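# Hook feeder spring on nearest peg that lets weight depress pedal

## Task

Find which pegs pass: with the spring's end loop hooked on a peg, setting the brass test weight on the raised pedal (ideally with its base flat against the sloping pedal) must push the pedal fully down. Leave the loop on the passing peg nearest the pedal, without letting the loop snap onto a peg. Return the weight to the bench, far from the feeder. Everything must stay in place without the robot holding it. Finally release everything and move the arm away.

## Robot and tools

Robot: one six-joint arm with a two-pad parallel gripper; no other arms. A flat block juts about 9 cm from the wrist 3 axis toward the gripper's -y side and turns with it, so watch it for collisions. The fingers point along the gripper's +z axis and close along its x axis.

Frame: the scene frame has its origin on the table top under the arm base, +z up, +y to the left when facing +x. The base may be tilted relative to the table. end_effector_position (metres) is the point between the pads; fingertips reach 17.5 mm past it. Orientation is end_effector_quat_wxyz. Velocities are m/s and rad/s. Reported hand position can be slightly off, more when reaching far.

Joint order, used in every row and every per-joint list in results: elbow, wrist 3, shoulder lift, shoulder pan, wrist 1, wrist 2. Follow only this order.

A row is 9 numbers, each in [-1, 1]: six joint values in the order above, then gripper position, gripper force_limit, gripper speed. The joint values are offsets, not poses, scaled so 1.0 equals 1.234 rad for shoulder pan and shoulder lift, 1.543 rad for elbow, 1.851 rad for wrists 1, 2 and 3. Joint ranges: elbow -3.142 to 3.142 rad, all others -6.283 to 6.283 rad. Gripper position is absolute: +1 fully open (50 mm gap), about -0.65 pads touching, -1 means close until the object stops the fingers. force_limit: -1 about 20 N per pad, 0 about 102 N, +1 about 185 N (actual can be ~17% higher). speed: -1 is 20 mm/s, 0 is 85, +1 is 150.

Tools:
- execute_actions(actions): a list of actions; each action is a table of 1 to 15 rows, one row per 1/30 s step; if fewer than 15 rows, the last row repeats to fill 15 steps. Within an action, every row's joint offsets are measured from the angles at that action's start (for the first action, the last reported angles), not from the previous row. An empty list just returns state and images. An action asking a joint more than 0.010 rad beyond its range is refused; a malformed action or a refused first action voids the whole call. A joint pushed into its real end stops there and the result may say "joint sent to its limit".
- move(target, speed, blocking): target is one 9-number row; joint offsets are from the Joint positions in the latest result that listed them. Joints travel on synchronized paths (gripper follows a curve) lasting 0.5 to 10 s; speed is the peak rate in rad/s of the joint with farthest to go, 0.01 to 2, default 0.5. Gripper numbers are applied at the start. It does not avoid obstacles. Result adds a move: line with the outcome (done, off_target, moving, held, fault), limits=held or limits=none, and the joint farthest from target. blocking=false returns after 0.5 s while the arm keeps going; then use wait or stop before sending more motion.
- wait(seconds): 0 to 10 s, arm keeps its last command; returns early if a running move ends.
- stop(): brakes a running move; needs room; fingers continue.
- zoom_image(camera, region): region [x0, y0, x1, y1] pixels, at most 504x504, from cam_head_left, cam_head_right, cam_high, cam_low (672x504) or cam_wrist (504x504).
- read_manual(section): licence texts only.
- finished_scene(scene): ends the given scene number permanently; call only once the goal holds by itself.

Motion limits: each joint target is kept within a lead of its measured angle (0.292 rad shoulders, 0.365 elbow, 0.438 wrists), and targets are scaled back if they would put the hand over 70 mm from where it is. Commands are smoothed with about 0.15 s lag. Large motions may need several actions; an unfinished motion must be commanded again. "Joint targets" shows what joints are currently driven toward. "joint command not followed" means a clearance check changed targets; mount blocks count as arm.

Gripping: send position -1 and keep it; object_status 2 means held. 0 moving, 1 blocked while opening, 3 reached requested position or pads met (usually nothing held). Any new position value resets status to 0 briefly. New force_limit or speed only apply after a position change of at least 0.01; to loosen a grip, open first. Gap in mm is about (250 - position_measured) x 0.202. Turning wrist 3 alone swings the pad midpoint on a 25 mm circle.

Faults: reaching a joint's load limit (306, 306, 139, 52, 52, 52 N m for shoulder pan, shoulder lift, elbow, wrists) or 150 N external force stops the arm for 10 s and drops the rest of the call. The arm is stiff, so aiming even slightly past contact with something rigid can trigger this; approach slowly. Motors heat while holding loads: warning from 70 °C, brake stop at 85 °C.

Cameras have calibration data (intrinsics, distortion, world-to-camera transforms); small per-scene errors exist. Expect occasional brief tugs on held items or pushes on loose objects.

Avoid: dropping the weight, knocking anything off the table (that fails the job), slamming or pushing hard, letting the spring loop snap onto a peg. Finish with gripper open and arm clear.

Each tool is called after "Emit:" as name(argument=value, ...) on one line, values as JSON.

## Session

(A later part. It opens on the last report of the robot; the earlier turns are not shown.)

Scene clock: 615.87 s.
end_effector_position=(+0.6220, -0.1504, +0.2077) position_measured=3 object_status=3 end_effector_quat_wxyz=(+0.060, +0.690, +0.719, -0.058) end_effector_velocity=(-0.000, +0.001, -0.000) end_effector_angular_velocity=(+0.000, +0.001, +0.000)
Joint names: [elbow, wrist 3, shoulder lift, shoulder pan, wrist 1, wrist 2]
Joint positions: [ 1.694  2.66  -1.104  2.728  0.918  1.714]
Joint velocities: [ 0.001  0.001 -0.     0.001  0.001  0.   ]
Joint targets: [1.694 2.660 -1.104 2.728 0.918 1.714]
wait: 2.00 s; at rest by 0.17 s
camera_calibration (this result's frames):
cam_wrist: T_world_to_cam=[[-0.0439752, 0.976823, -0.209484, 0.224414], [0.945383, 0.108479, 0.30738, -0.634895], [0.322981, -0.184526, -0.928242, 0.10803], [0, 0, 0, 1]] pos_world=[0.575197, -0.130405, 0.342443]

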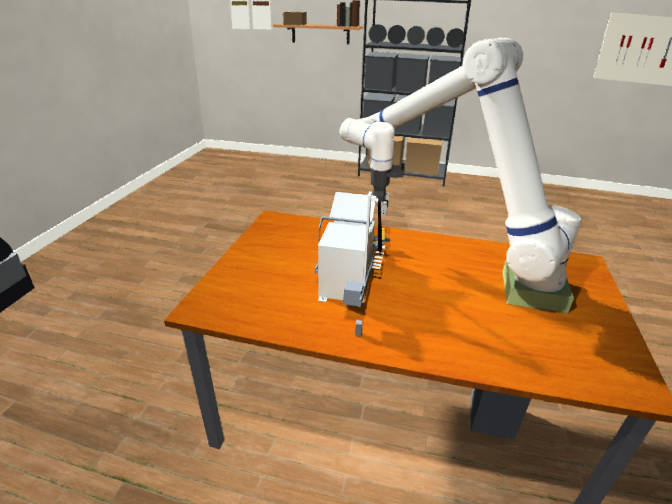

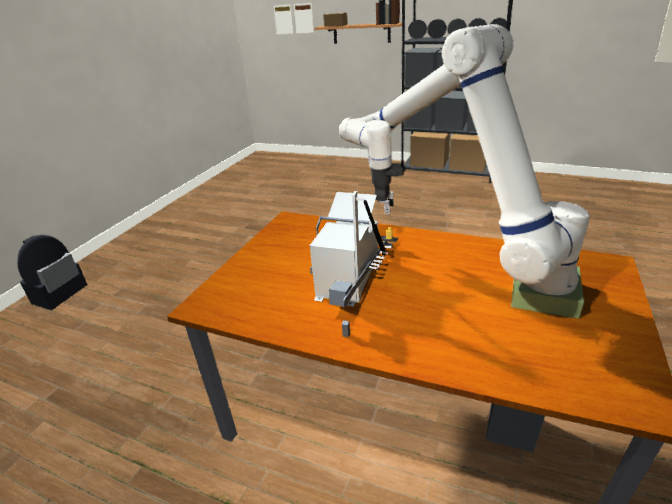

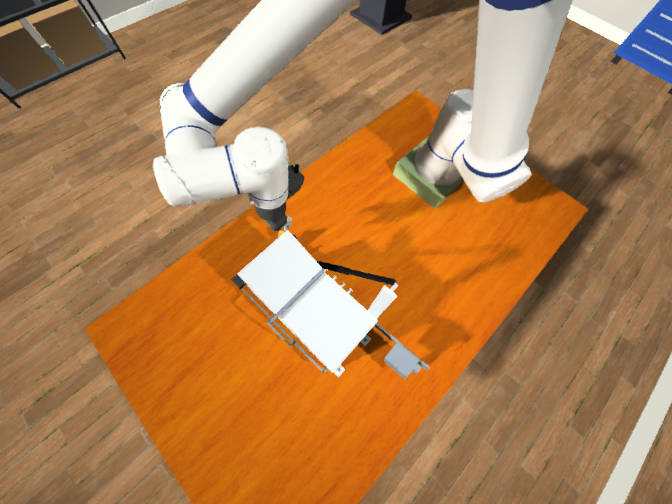

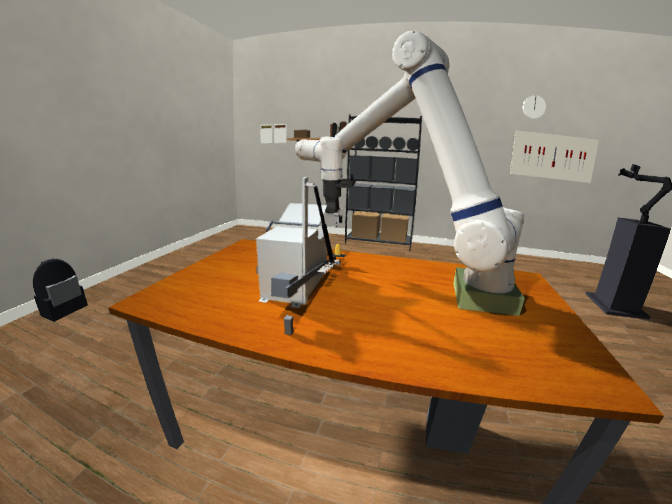

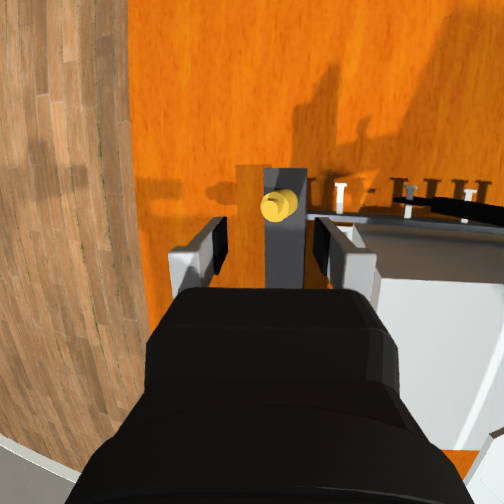

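Emit:
move(target=[-0.0214,-0.0935,0.1062,-0.1345,0.047,-0.154,1,-0.5,0], speed=0.3)

Emit:
move(target=[0.0223,0.0082,0.0561,0.0122,-0.0572,-0.001,1,-0.5,0], speed=0.1)

Scene clock: 625.50 s.
end_effector_position=(+0.6219, -0.1779, +0.1456) position_measured=3 object_status=3 end_effector_quat_wxyz=(-0.064, +0.688, +0.721, +0.060) end_effector_velocity=(+0.000, +0.001, +0.000) end_effector_angular_velocity=(+0.003, +0.000, -0.000)
Joint names: [elbow, wrist 3, shoulder lift, shoulder pan, wrist 1, wrist 2]
Joint positions: [ 1.661  2.487 -0.973  2.562  1.005  1.429]
Joint velocities: [-0.     0.001  0.     0.001  0.002 -0.002]
Joint targets: [1.661 2.487 -0.973 2.562 1.005 1.428]
move: done; limits=none; farthest joint: the wrist 3, 0.001 radians from its target (0.174 radians at the start)
camera_calibration (this result's frames):
cam_wrist: T_world_to_cam=[[-0.0487983, 0.990186, 0.130957, 0.194046], [0.950191, 0.00561429, 0.311617, -0.634611], [0.307824, 0.139641, -0.94114, 0.114368], [0, 0, 0, 1]] pos_world=[0.577266, -0.204549, 0.27998]

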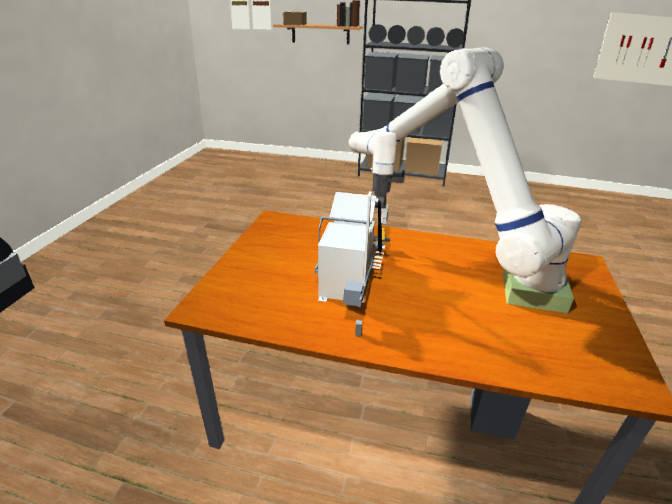

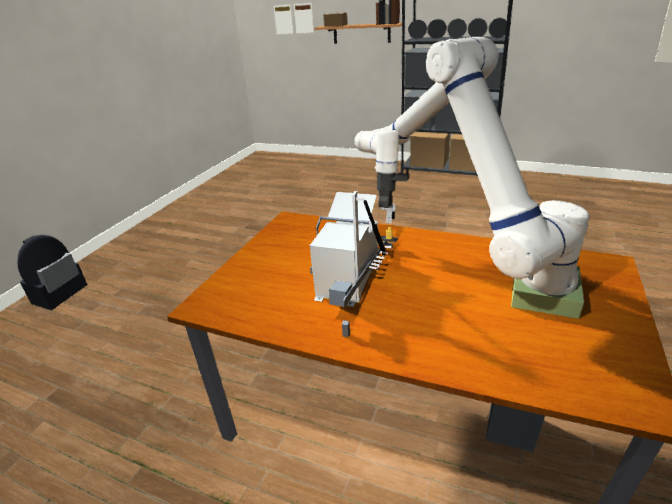

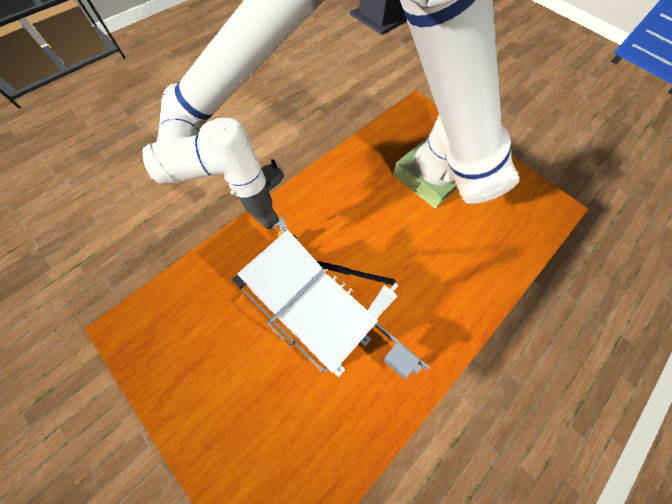

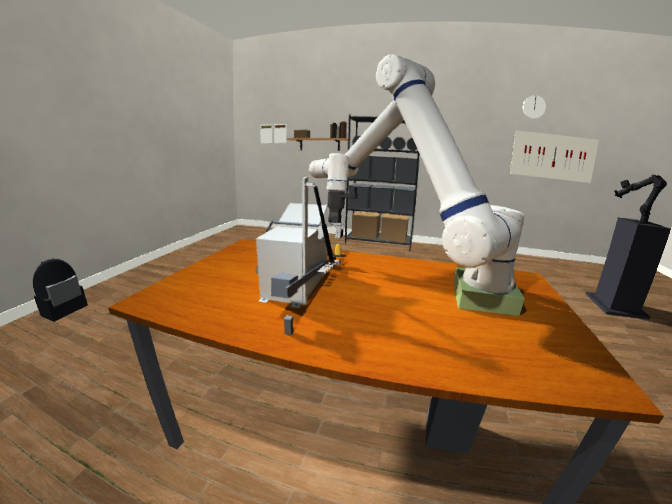

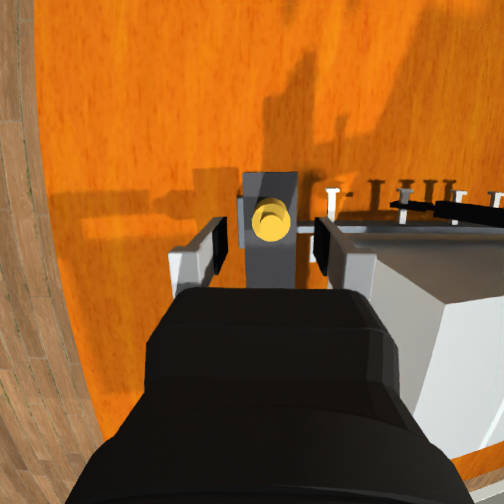

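Scene clock: 626.97 s.
end_effector_position=(+0.6213, -0.1657, +0.0765) position_measured=3 object_status=3 end_effector_quat_wxyz=(-0.064, +0.688, +0.720, +0.060) end_effector_velocity=(-0.000, -0.000, -0.001) end_effector_angular_velocity=(-0.000, -0.000, -0.003)
Joint names: [elbow, wrist 3, shoulder lift, shoulder pan, wrist 1, wrist 2]
Joint positions: [ 1.695  2.503 -0.904  2.577  0.899  1.427]
Joint velocities: [ 0.001  0.002  0.    -0.001 -0.002 -0.   ]
Joint targets: [1.696 2.503 -0.904 2.577 0.899 1.427]
move: done; limits=none; farthest joint: the shoulder pan, 0.000 radians from its target (0.015 radians at the start)
camera_calibration (this result's frames):
cam_wrist: T_world_to_cam=[[-0.0487287, 0.990195, 0.130915, 0.191027], [0.950162, 0.00554715, 0.311708, -0.612648], [0.307926, 0.13958, -0.941116, 0.0476638], [0, 0, 0, 1]] pos_world=[0.576746, -0.192408, 0.210816]

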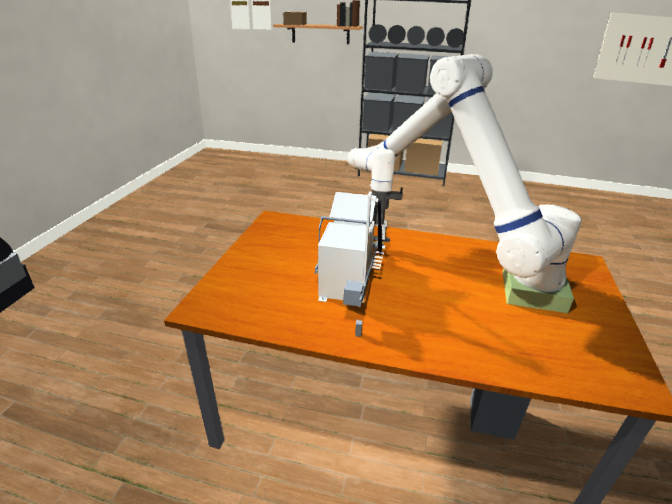

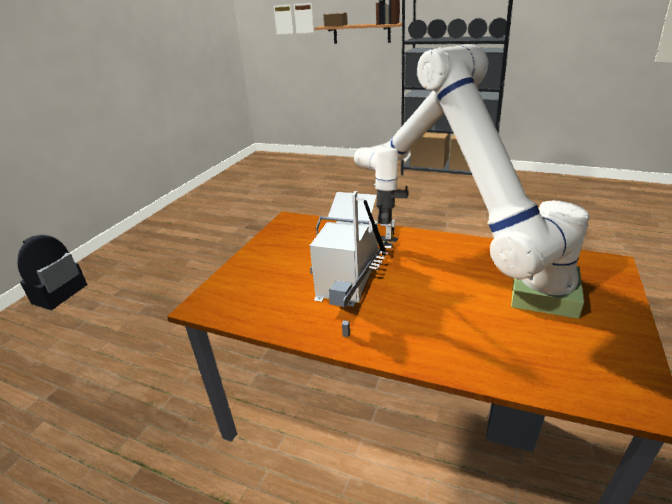

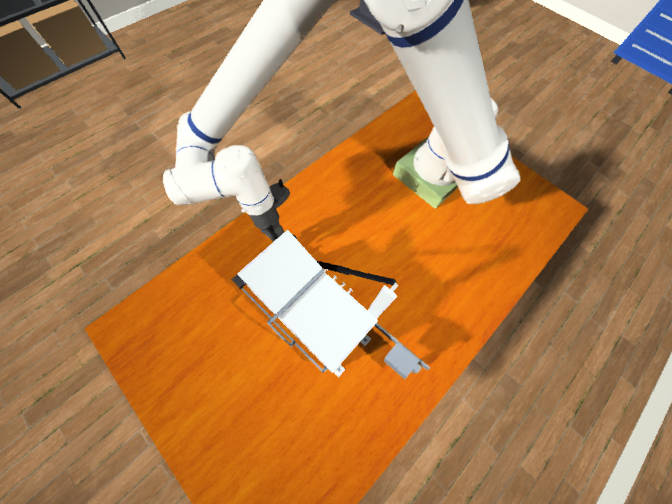

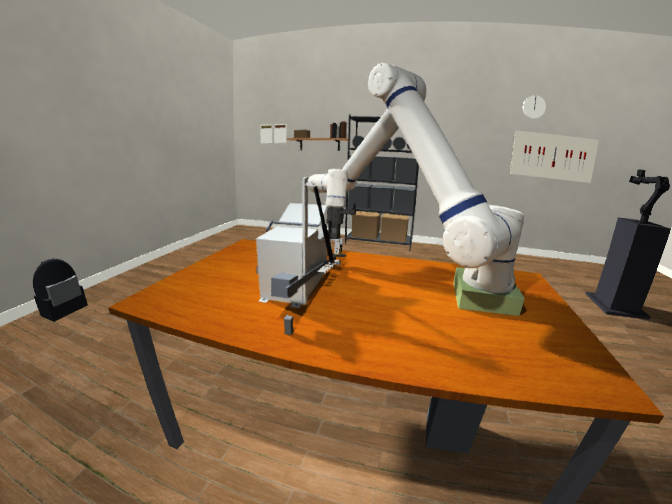

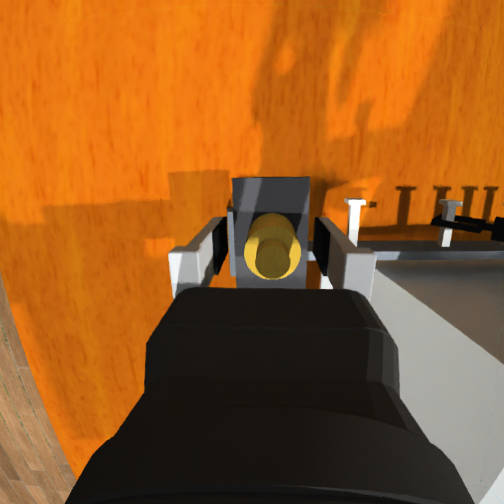

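Emit:
move(target=[0,0,0,0,0,0,-1,-0.5,-0.5])

Emit:
move(target=[-0.0123,0.0848,-0.1831,0.1207,0.0319,0.1583,-1,-0.5,-0.5], speed=0.11)

Scene clock: 641.27 s.
end_effector_position=(+0.6213, -0.1657, +0.0764) position_measured=116 object_status=2 end_effector_quat_wxyz=(-0.064, +0.688, +0.720, +0.060) end_effector_velocity=(-0.000, +0.000, -0.000) end_effector_angular_velocity=(-0.001, -0.001, +0.001)
Joint names: [elbow, wrist 3, shoulder lift, shoulder pan, wrist 1, wrist 2]
Joint positions: [ 1.696  2.503 -0.904  2.577  0.899  1.427]
Joint velocities: [ 0.001 -0.    -0.001  0.001 -0.002  0.   ]
Joint targets: [1.695 2.503 -0.904 2.577 0.899 1.427]
move: done; limits=none; farthest joint: the elbow, 0.001 radians from its target (0.001 radians at the start)
camera_calibration (this result's frames):
cam_wrist: T_world_to_cam=[[-0.0487119, 0.990182, 0.131018, 0.190966], [0.950202, 0.00551686, 0.311586, -0.612602], [0.307804, 0.139672, -0.941142, 0.0476783], [0, 0, 0, 1]] pos_world=[0.576722, -0.192371, 0.21073]

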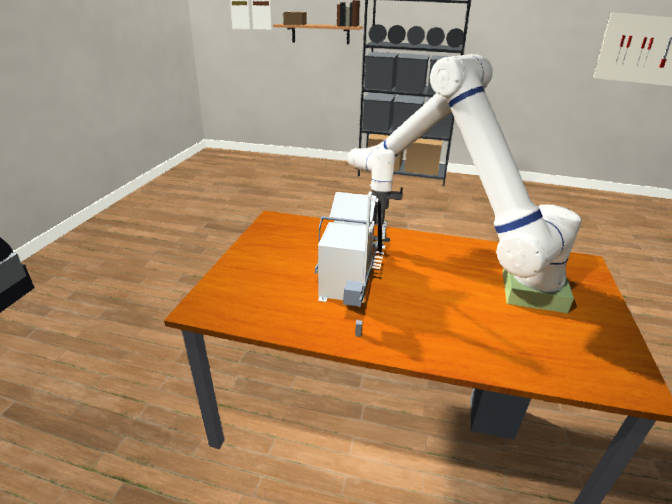

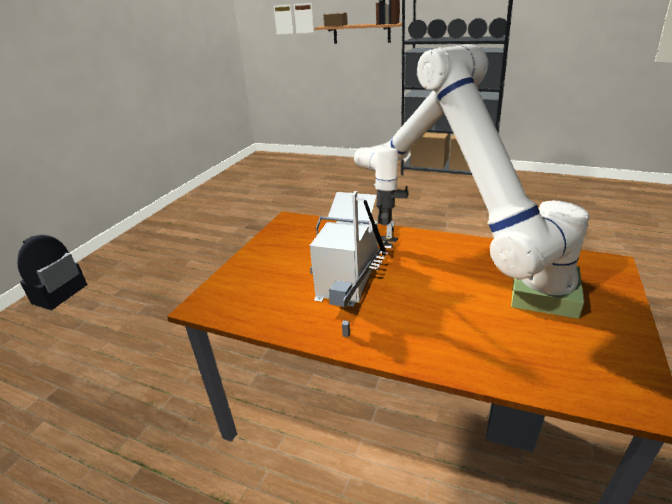

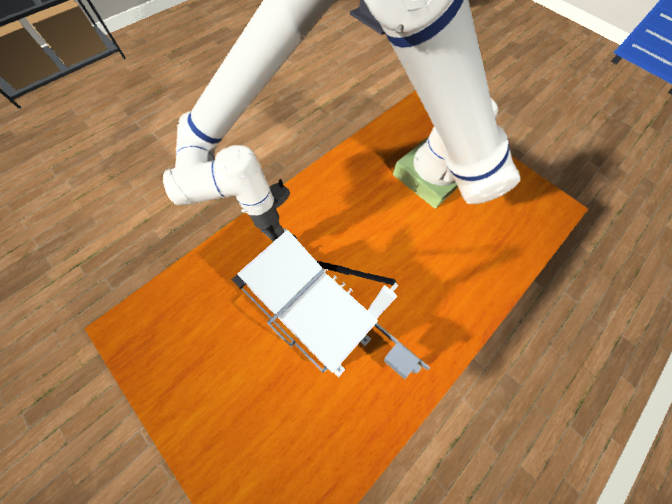

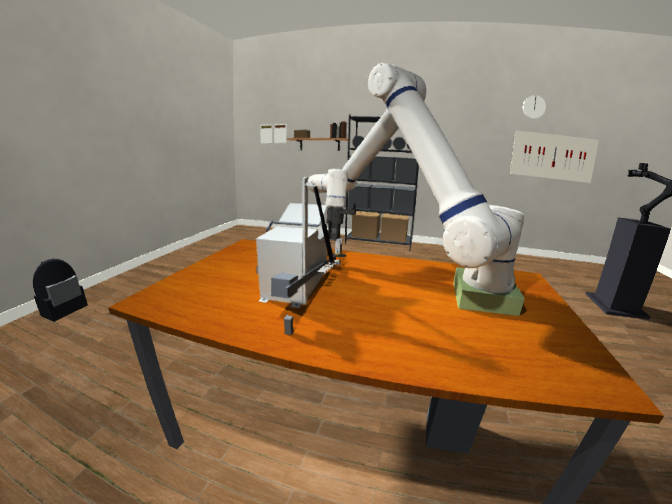

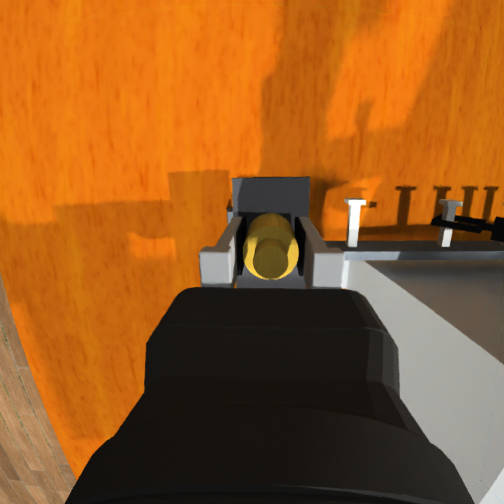

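Scene clock: 644.33 s.
end_effector_position=(+0.6206, -0.1529, +0.2354) position_measured=116 object_status=2 end_effector_quat_wxyz=(+0.062, +0.690, +0.719, -0.061) end_effector_velocity=(-0.000, -0.001, +0.001) end_effector_angular_velocity=(-0.002, -0.000, -0.001)
Joint names: [elbow, wrist 3, shoulder lift, shoulder pan, wrist 1, wrist 2]
Joint positions: [ 1.677  2.66  -1.13   2.726  0.958  1.72 ]
Joint velocities: [ 0.001  0.001 -0.001 -0.    -0.     0.002]
Joint targets: [1.677 2.660 -1.130 2.726 0.958 1.720]
move: done; limits=none; farthest joint: the shoulder pan, 0.000 radians from its target (0.149 radians at the start)
camera_calibration (this result's frames):
cam_wrist: T_world_to_cam=[[-0.0425056, 0.975452, -0.216072, 0.23303], [0.945556, 0.109122, 0.30662, -0.641684], [0.322672, -0.191276, -0.926983, 0.132556], [0, 0, 0, 1]] pos_world=[0.573882, -0.131933, 0.369982]

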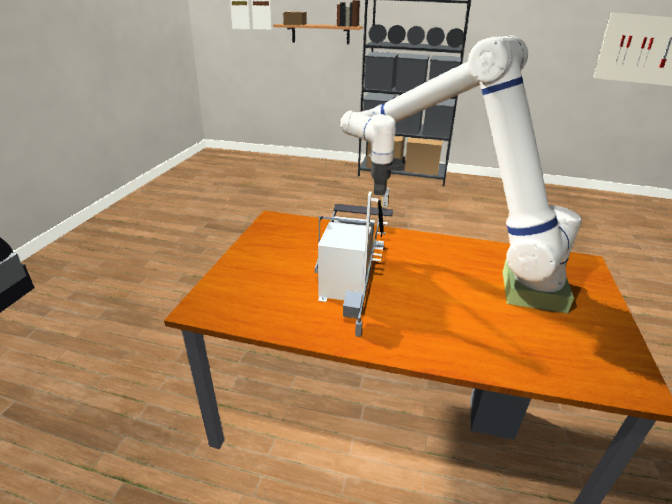

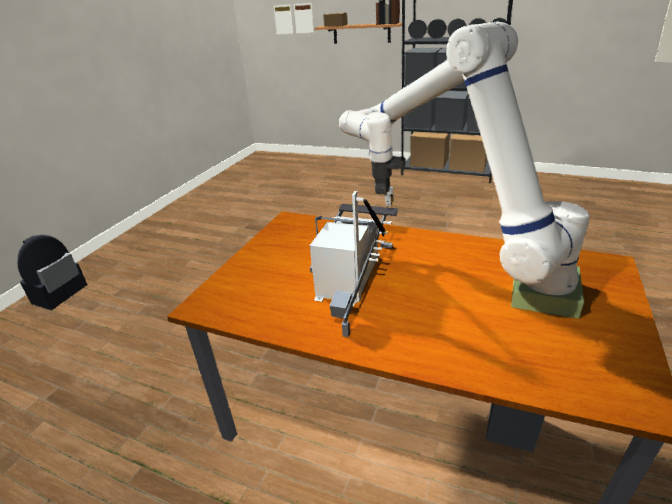

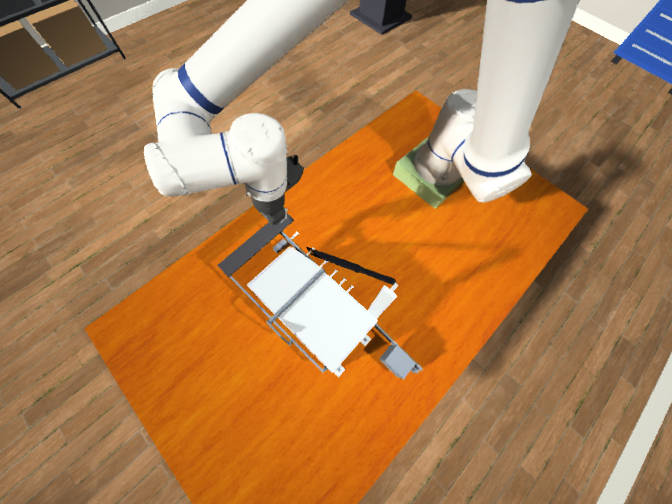

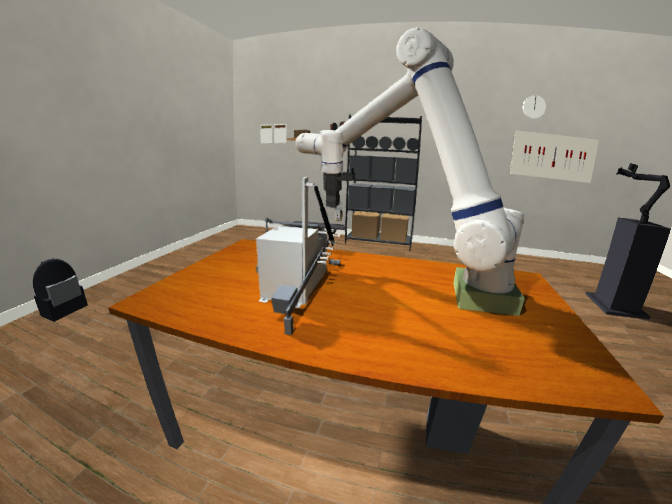

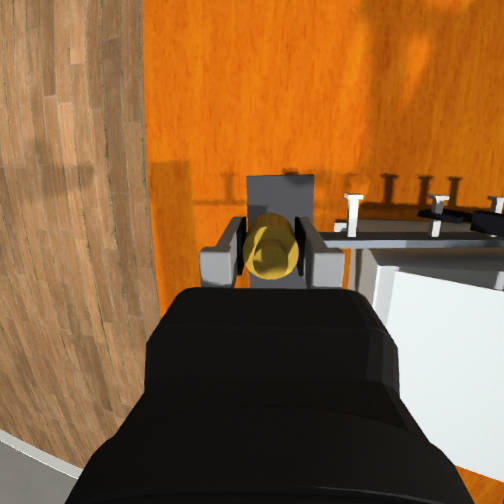

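Emit:
move(target=[0.2093,0,-0.2026,0,0,-0.065,-1,-0.5,-0.5], speed=0.3)

Emit:
move(target=[0.243,0,0.106,0.546,-0.2734,-0.023,-1,-0.5,-0.5], speed=0.4)

Emit:
zoom_image(camera="cam_low", region=[340,230,500,350])

Scene clock: 657.60 s.
end_effector_position=(+0.4631, -0.0408, +0.2506) position_measured=116 object_status=2 end_effector_quat_wxyz=(+0.009, +0.691, +0.723, -0.015) end_effector_velocity=(-0.002, +0.001, -0.000) end_effector_angular_velocity=(+0.002, +0.003, -0.001)
Joint names: [elbow, wrist 3, shoulder lift, shoulder pan, wrist 1, wrist 2]
Joint positions: [ 1.999  2.66  -1.38   2.726  0.958  1.599]
Joint velocities: [ 0.003 -0.    -0.001 -0.001  0.001 -0.001]
Joint targets: [1.999 2.660 -1.380 2.726 0.958 1.599]
move: done; limits=none; farthest joint: the elbow, 0.001 radians from its target (0.323 radians at the start)
camera_calibration (this result's frames):
cam_wrist: T_world_to_cam=[[-0.0494257, 0.995769, -0.0774728, 0.0895586], [0.949784, 0.0708556, 0.304778, -0.512687], [0.308977, -0.0585186, -0.949267, 0.236289], [0, 0, 0, 1]] pos_world=[0.41836, -0.0390256, 0.387496]

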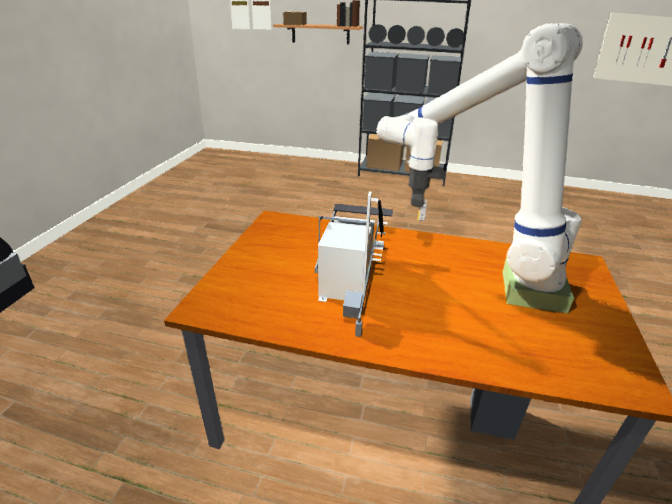

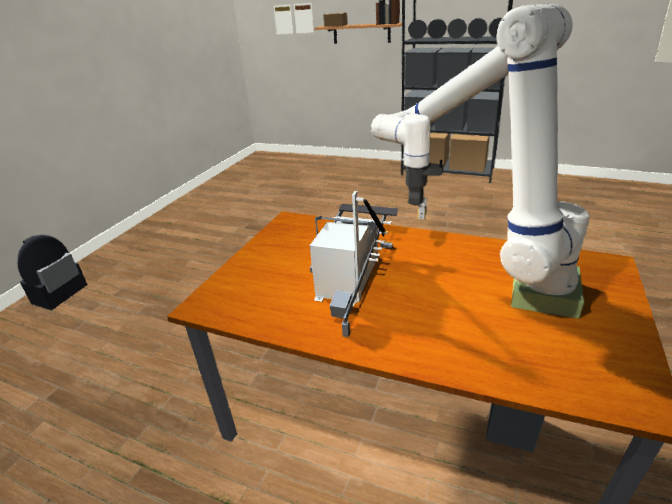

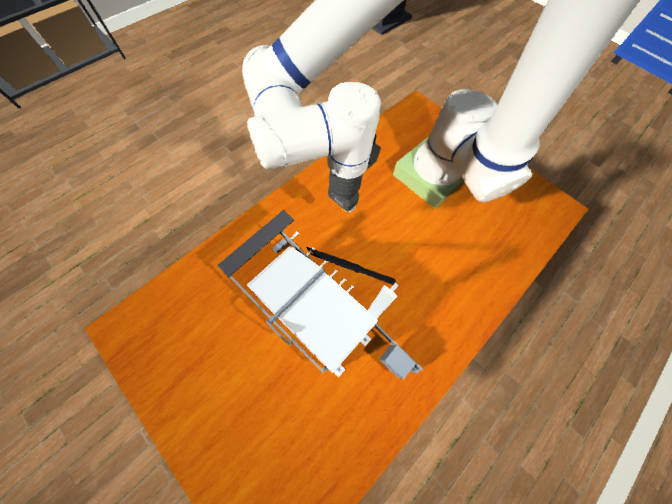

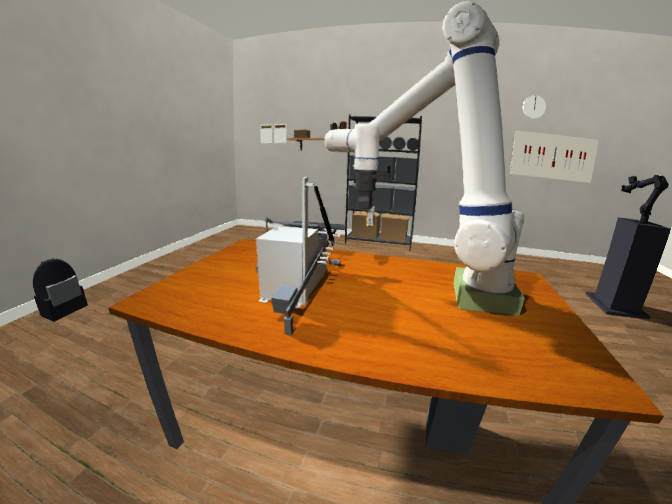

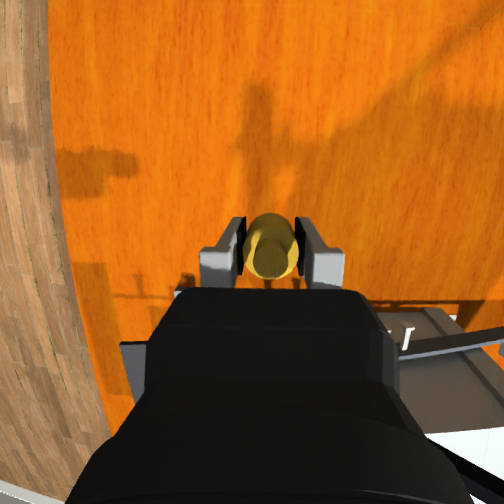

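Scene clock: 659.83 s.
end_effector_position=(+0.2504, +0.2352, +0.0407) position_measured=116 object_status=2 end_effector_quat_wxyz=(-0.000, +0.413, +0.911, +0.000) end_effector_velocity=(-0.001, +0.000, -0.000) end_effector_angular_velocity=(-0.000, +0.001, +0.002)
Joint names: [elbow, wrist 3, shoulder lift, shoulder pan, wrist 1, wrist 2]
Joint positions: [ 2.374  2.66  -1.249  3.399  0.452  1.557]
Joint velocities: [ 0.002 -0.001  0.     0.001 -0.001 -0.   ]
Joint targets: [2.374 2.660 -1.249 3.400 0.452 1.557]
move: done; limits=none; farthest joint: the shoulder pan, 0.000 radians from its target (0.674 radians at the start)
camera_calibration (this result's frames):
cam_wrist: T_world_to_cam=[[-0.660846, 0.749268, -0.0433707, -0.00236776], [0.702454, 0.637836, 0.315792, -0.338093], [0.264276, 0.178224, -0.947837, 0.0743456], [0, 0, 0, 1]] pos_world=[0.216282, 0.204172, 0.177132]

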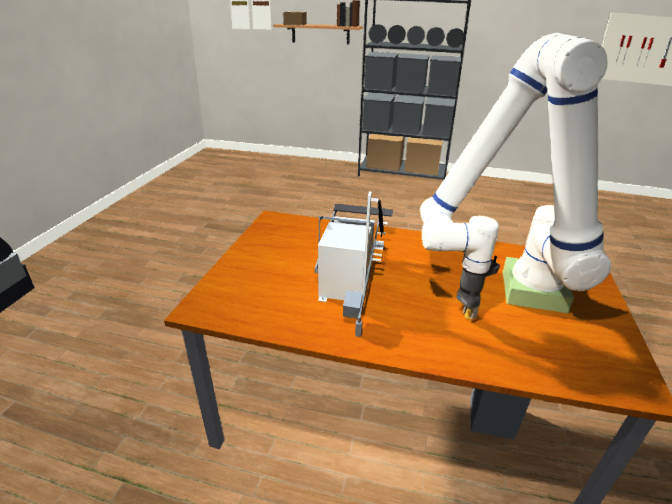

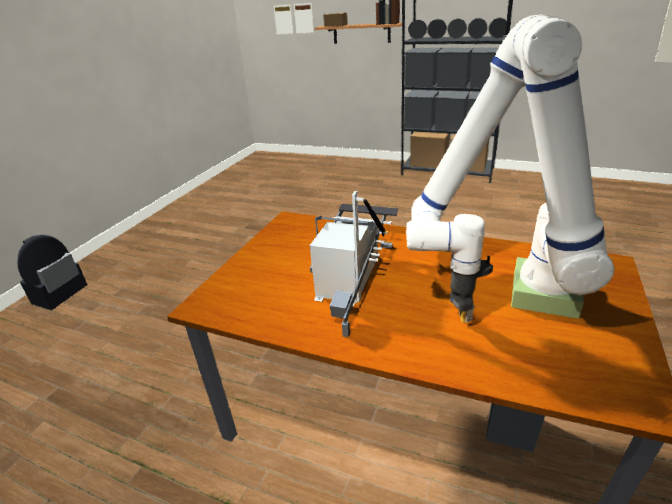

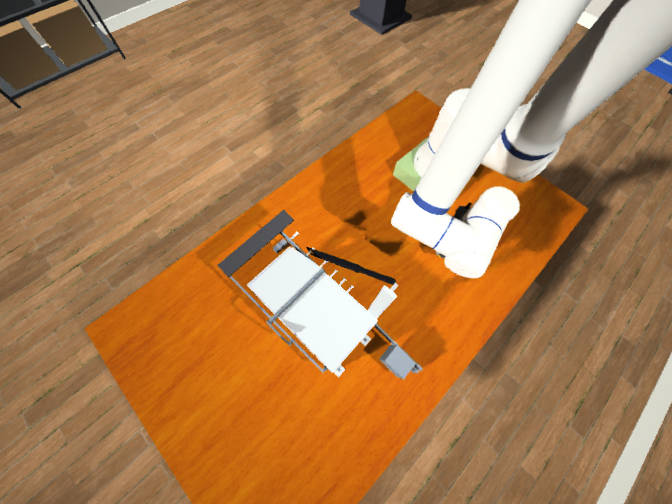

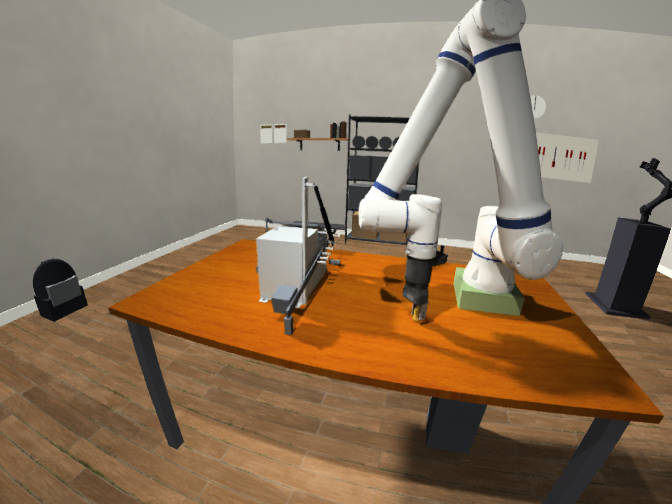

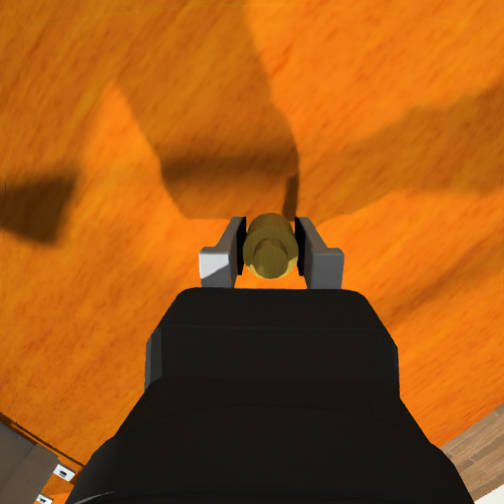

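Region (340, 230, 500, 350) of cam_low's 672x504 image, scaled by 3.150, with more detail than that image has; it fills the top 378 rows of this view, and the rest is white.

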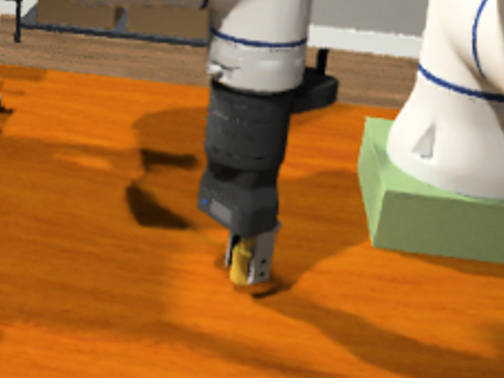

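Emit:
move(target=[0.0023,0,0.0217,0,-0.0164,0,-1,-0.5,-0.5], speed=0.025)

Emit:
zoom_image(camera="cam_low", region=[390,285,450,335])

Scene clock: 667.80 s.
end_effector_position=(+0.2503, +0.2350, +0.0281) position_measured=116 object_status=2 end_effector_quat_wxyz=(-0.000, +0.413, +0.911, +0.000) end_effector_velocity=(-0.000, -0.000, -0.001) end_effector_angular_velocity=(-0.000, +0.001, +0.000)
Joint names: [elbow, wrist 3, shoulder lift, shoulder pan, wrist 1, wrist 2]
Joint positions: [ 2.378  2.66  -1.222  3.399  0.422  1.557]
Joint velocities: [ 0.    -0.001  0.002 -0.    -0.002 -0.   ]
Joint targets: [2.378 2.660 -1.222 3.399 0.422 1.557]
move: done; limits=none; farthest joint: the shoulder pan, 0.000 radians from its target (0.001 radians at the start)
camera_calibration (this result's frames):
cam_wrist: T_world_to_cam=[[-0.660849, 0.749265, -0.0433747, -0.00280967], [0.702441, 0.637834, 0.315823, -0.333974], [0.2643, 0.178243, -0.947826, 0.0624642], [0, 0, 0, 1]] pos_world=[0.216231, 0.203992, 0.16456]

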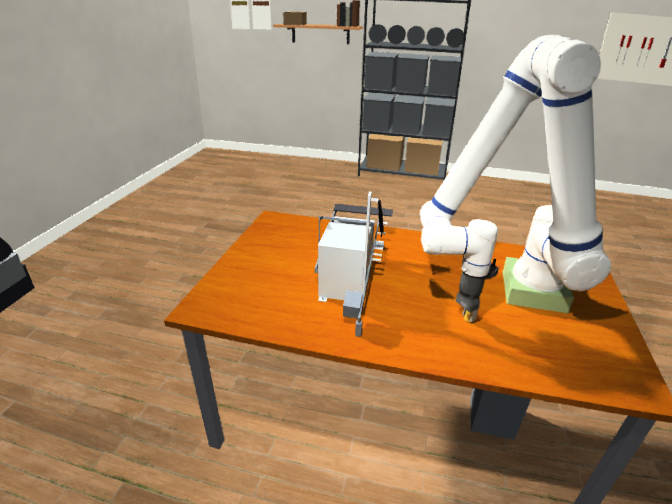

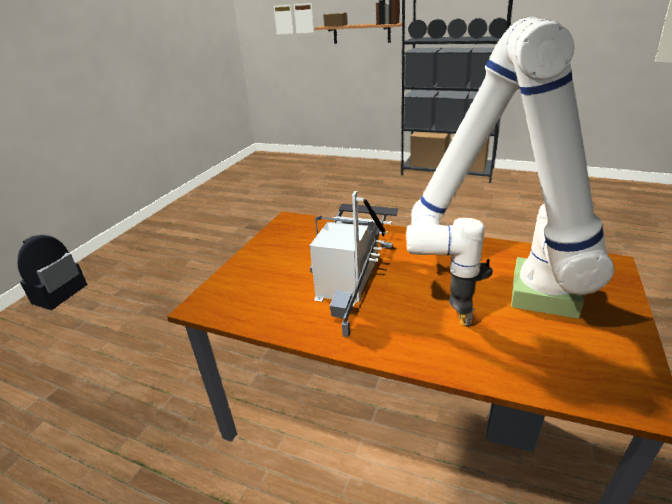

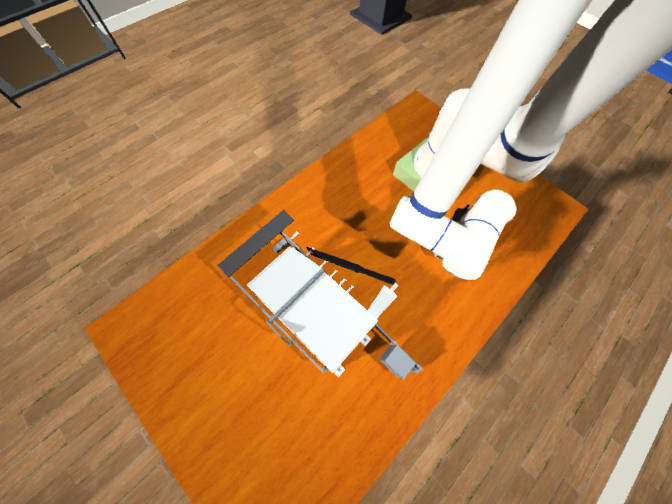

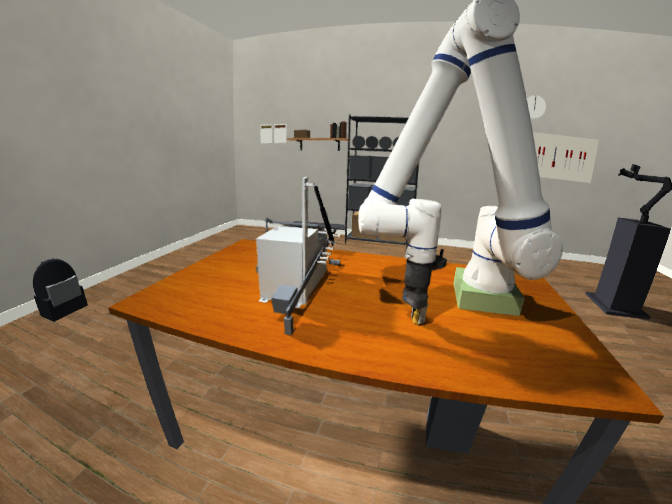

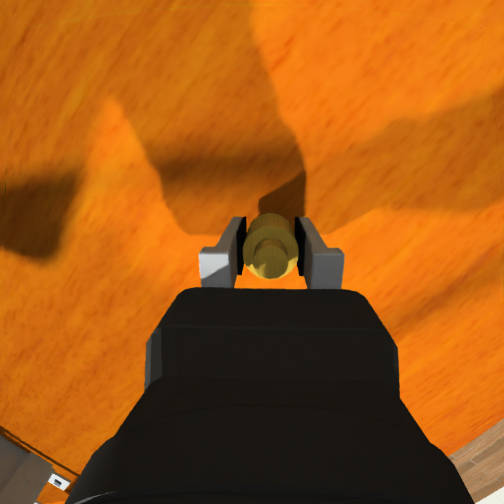

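Region (390, 285, 450, 335) of cam_low's 672x504 image, scaled by 8.400, with more detail than that image has.

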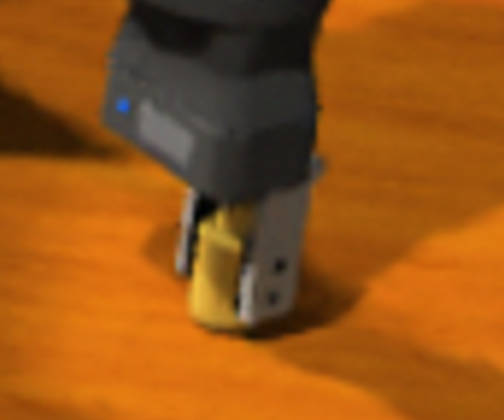

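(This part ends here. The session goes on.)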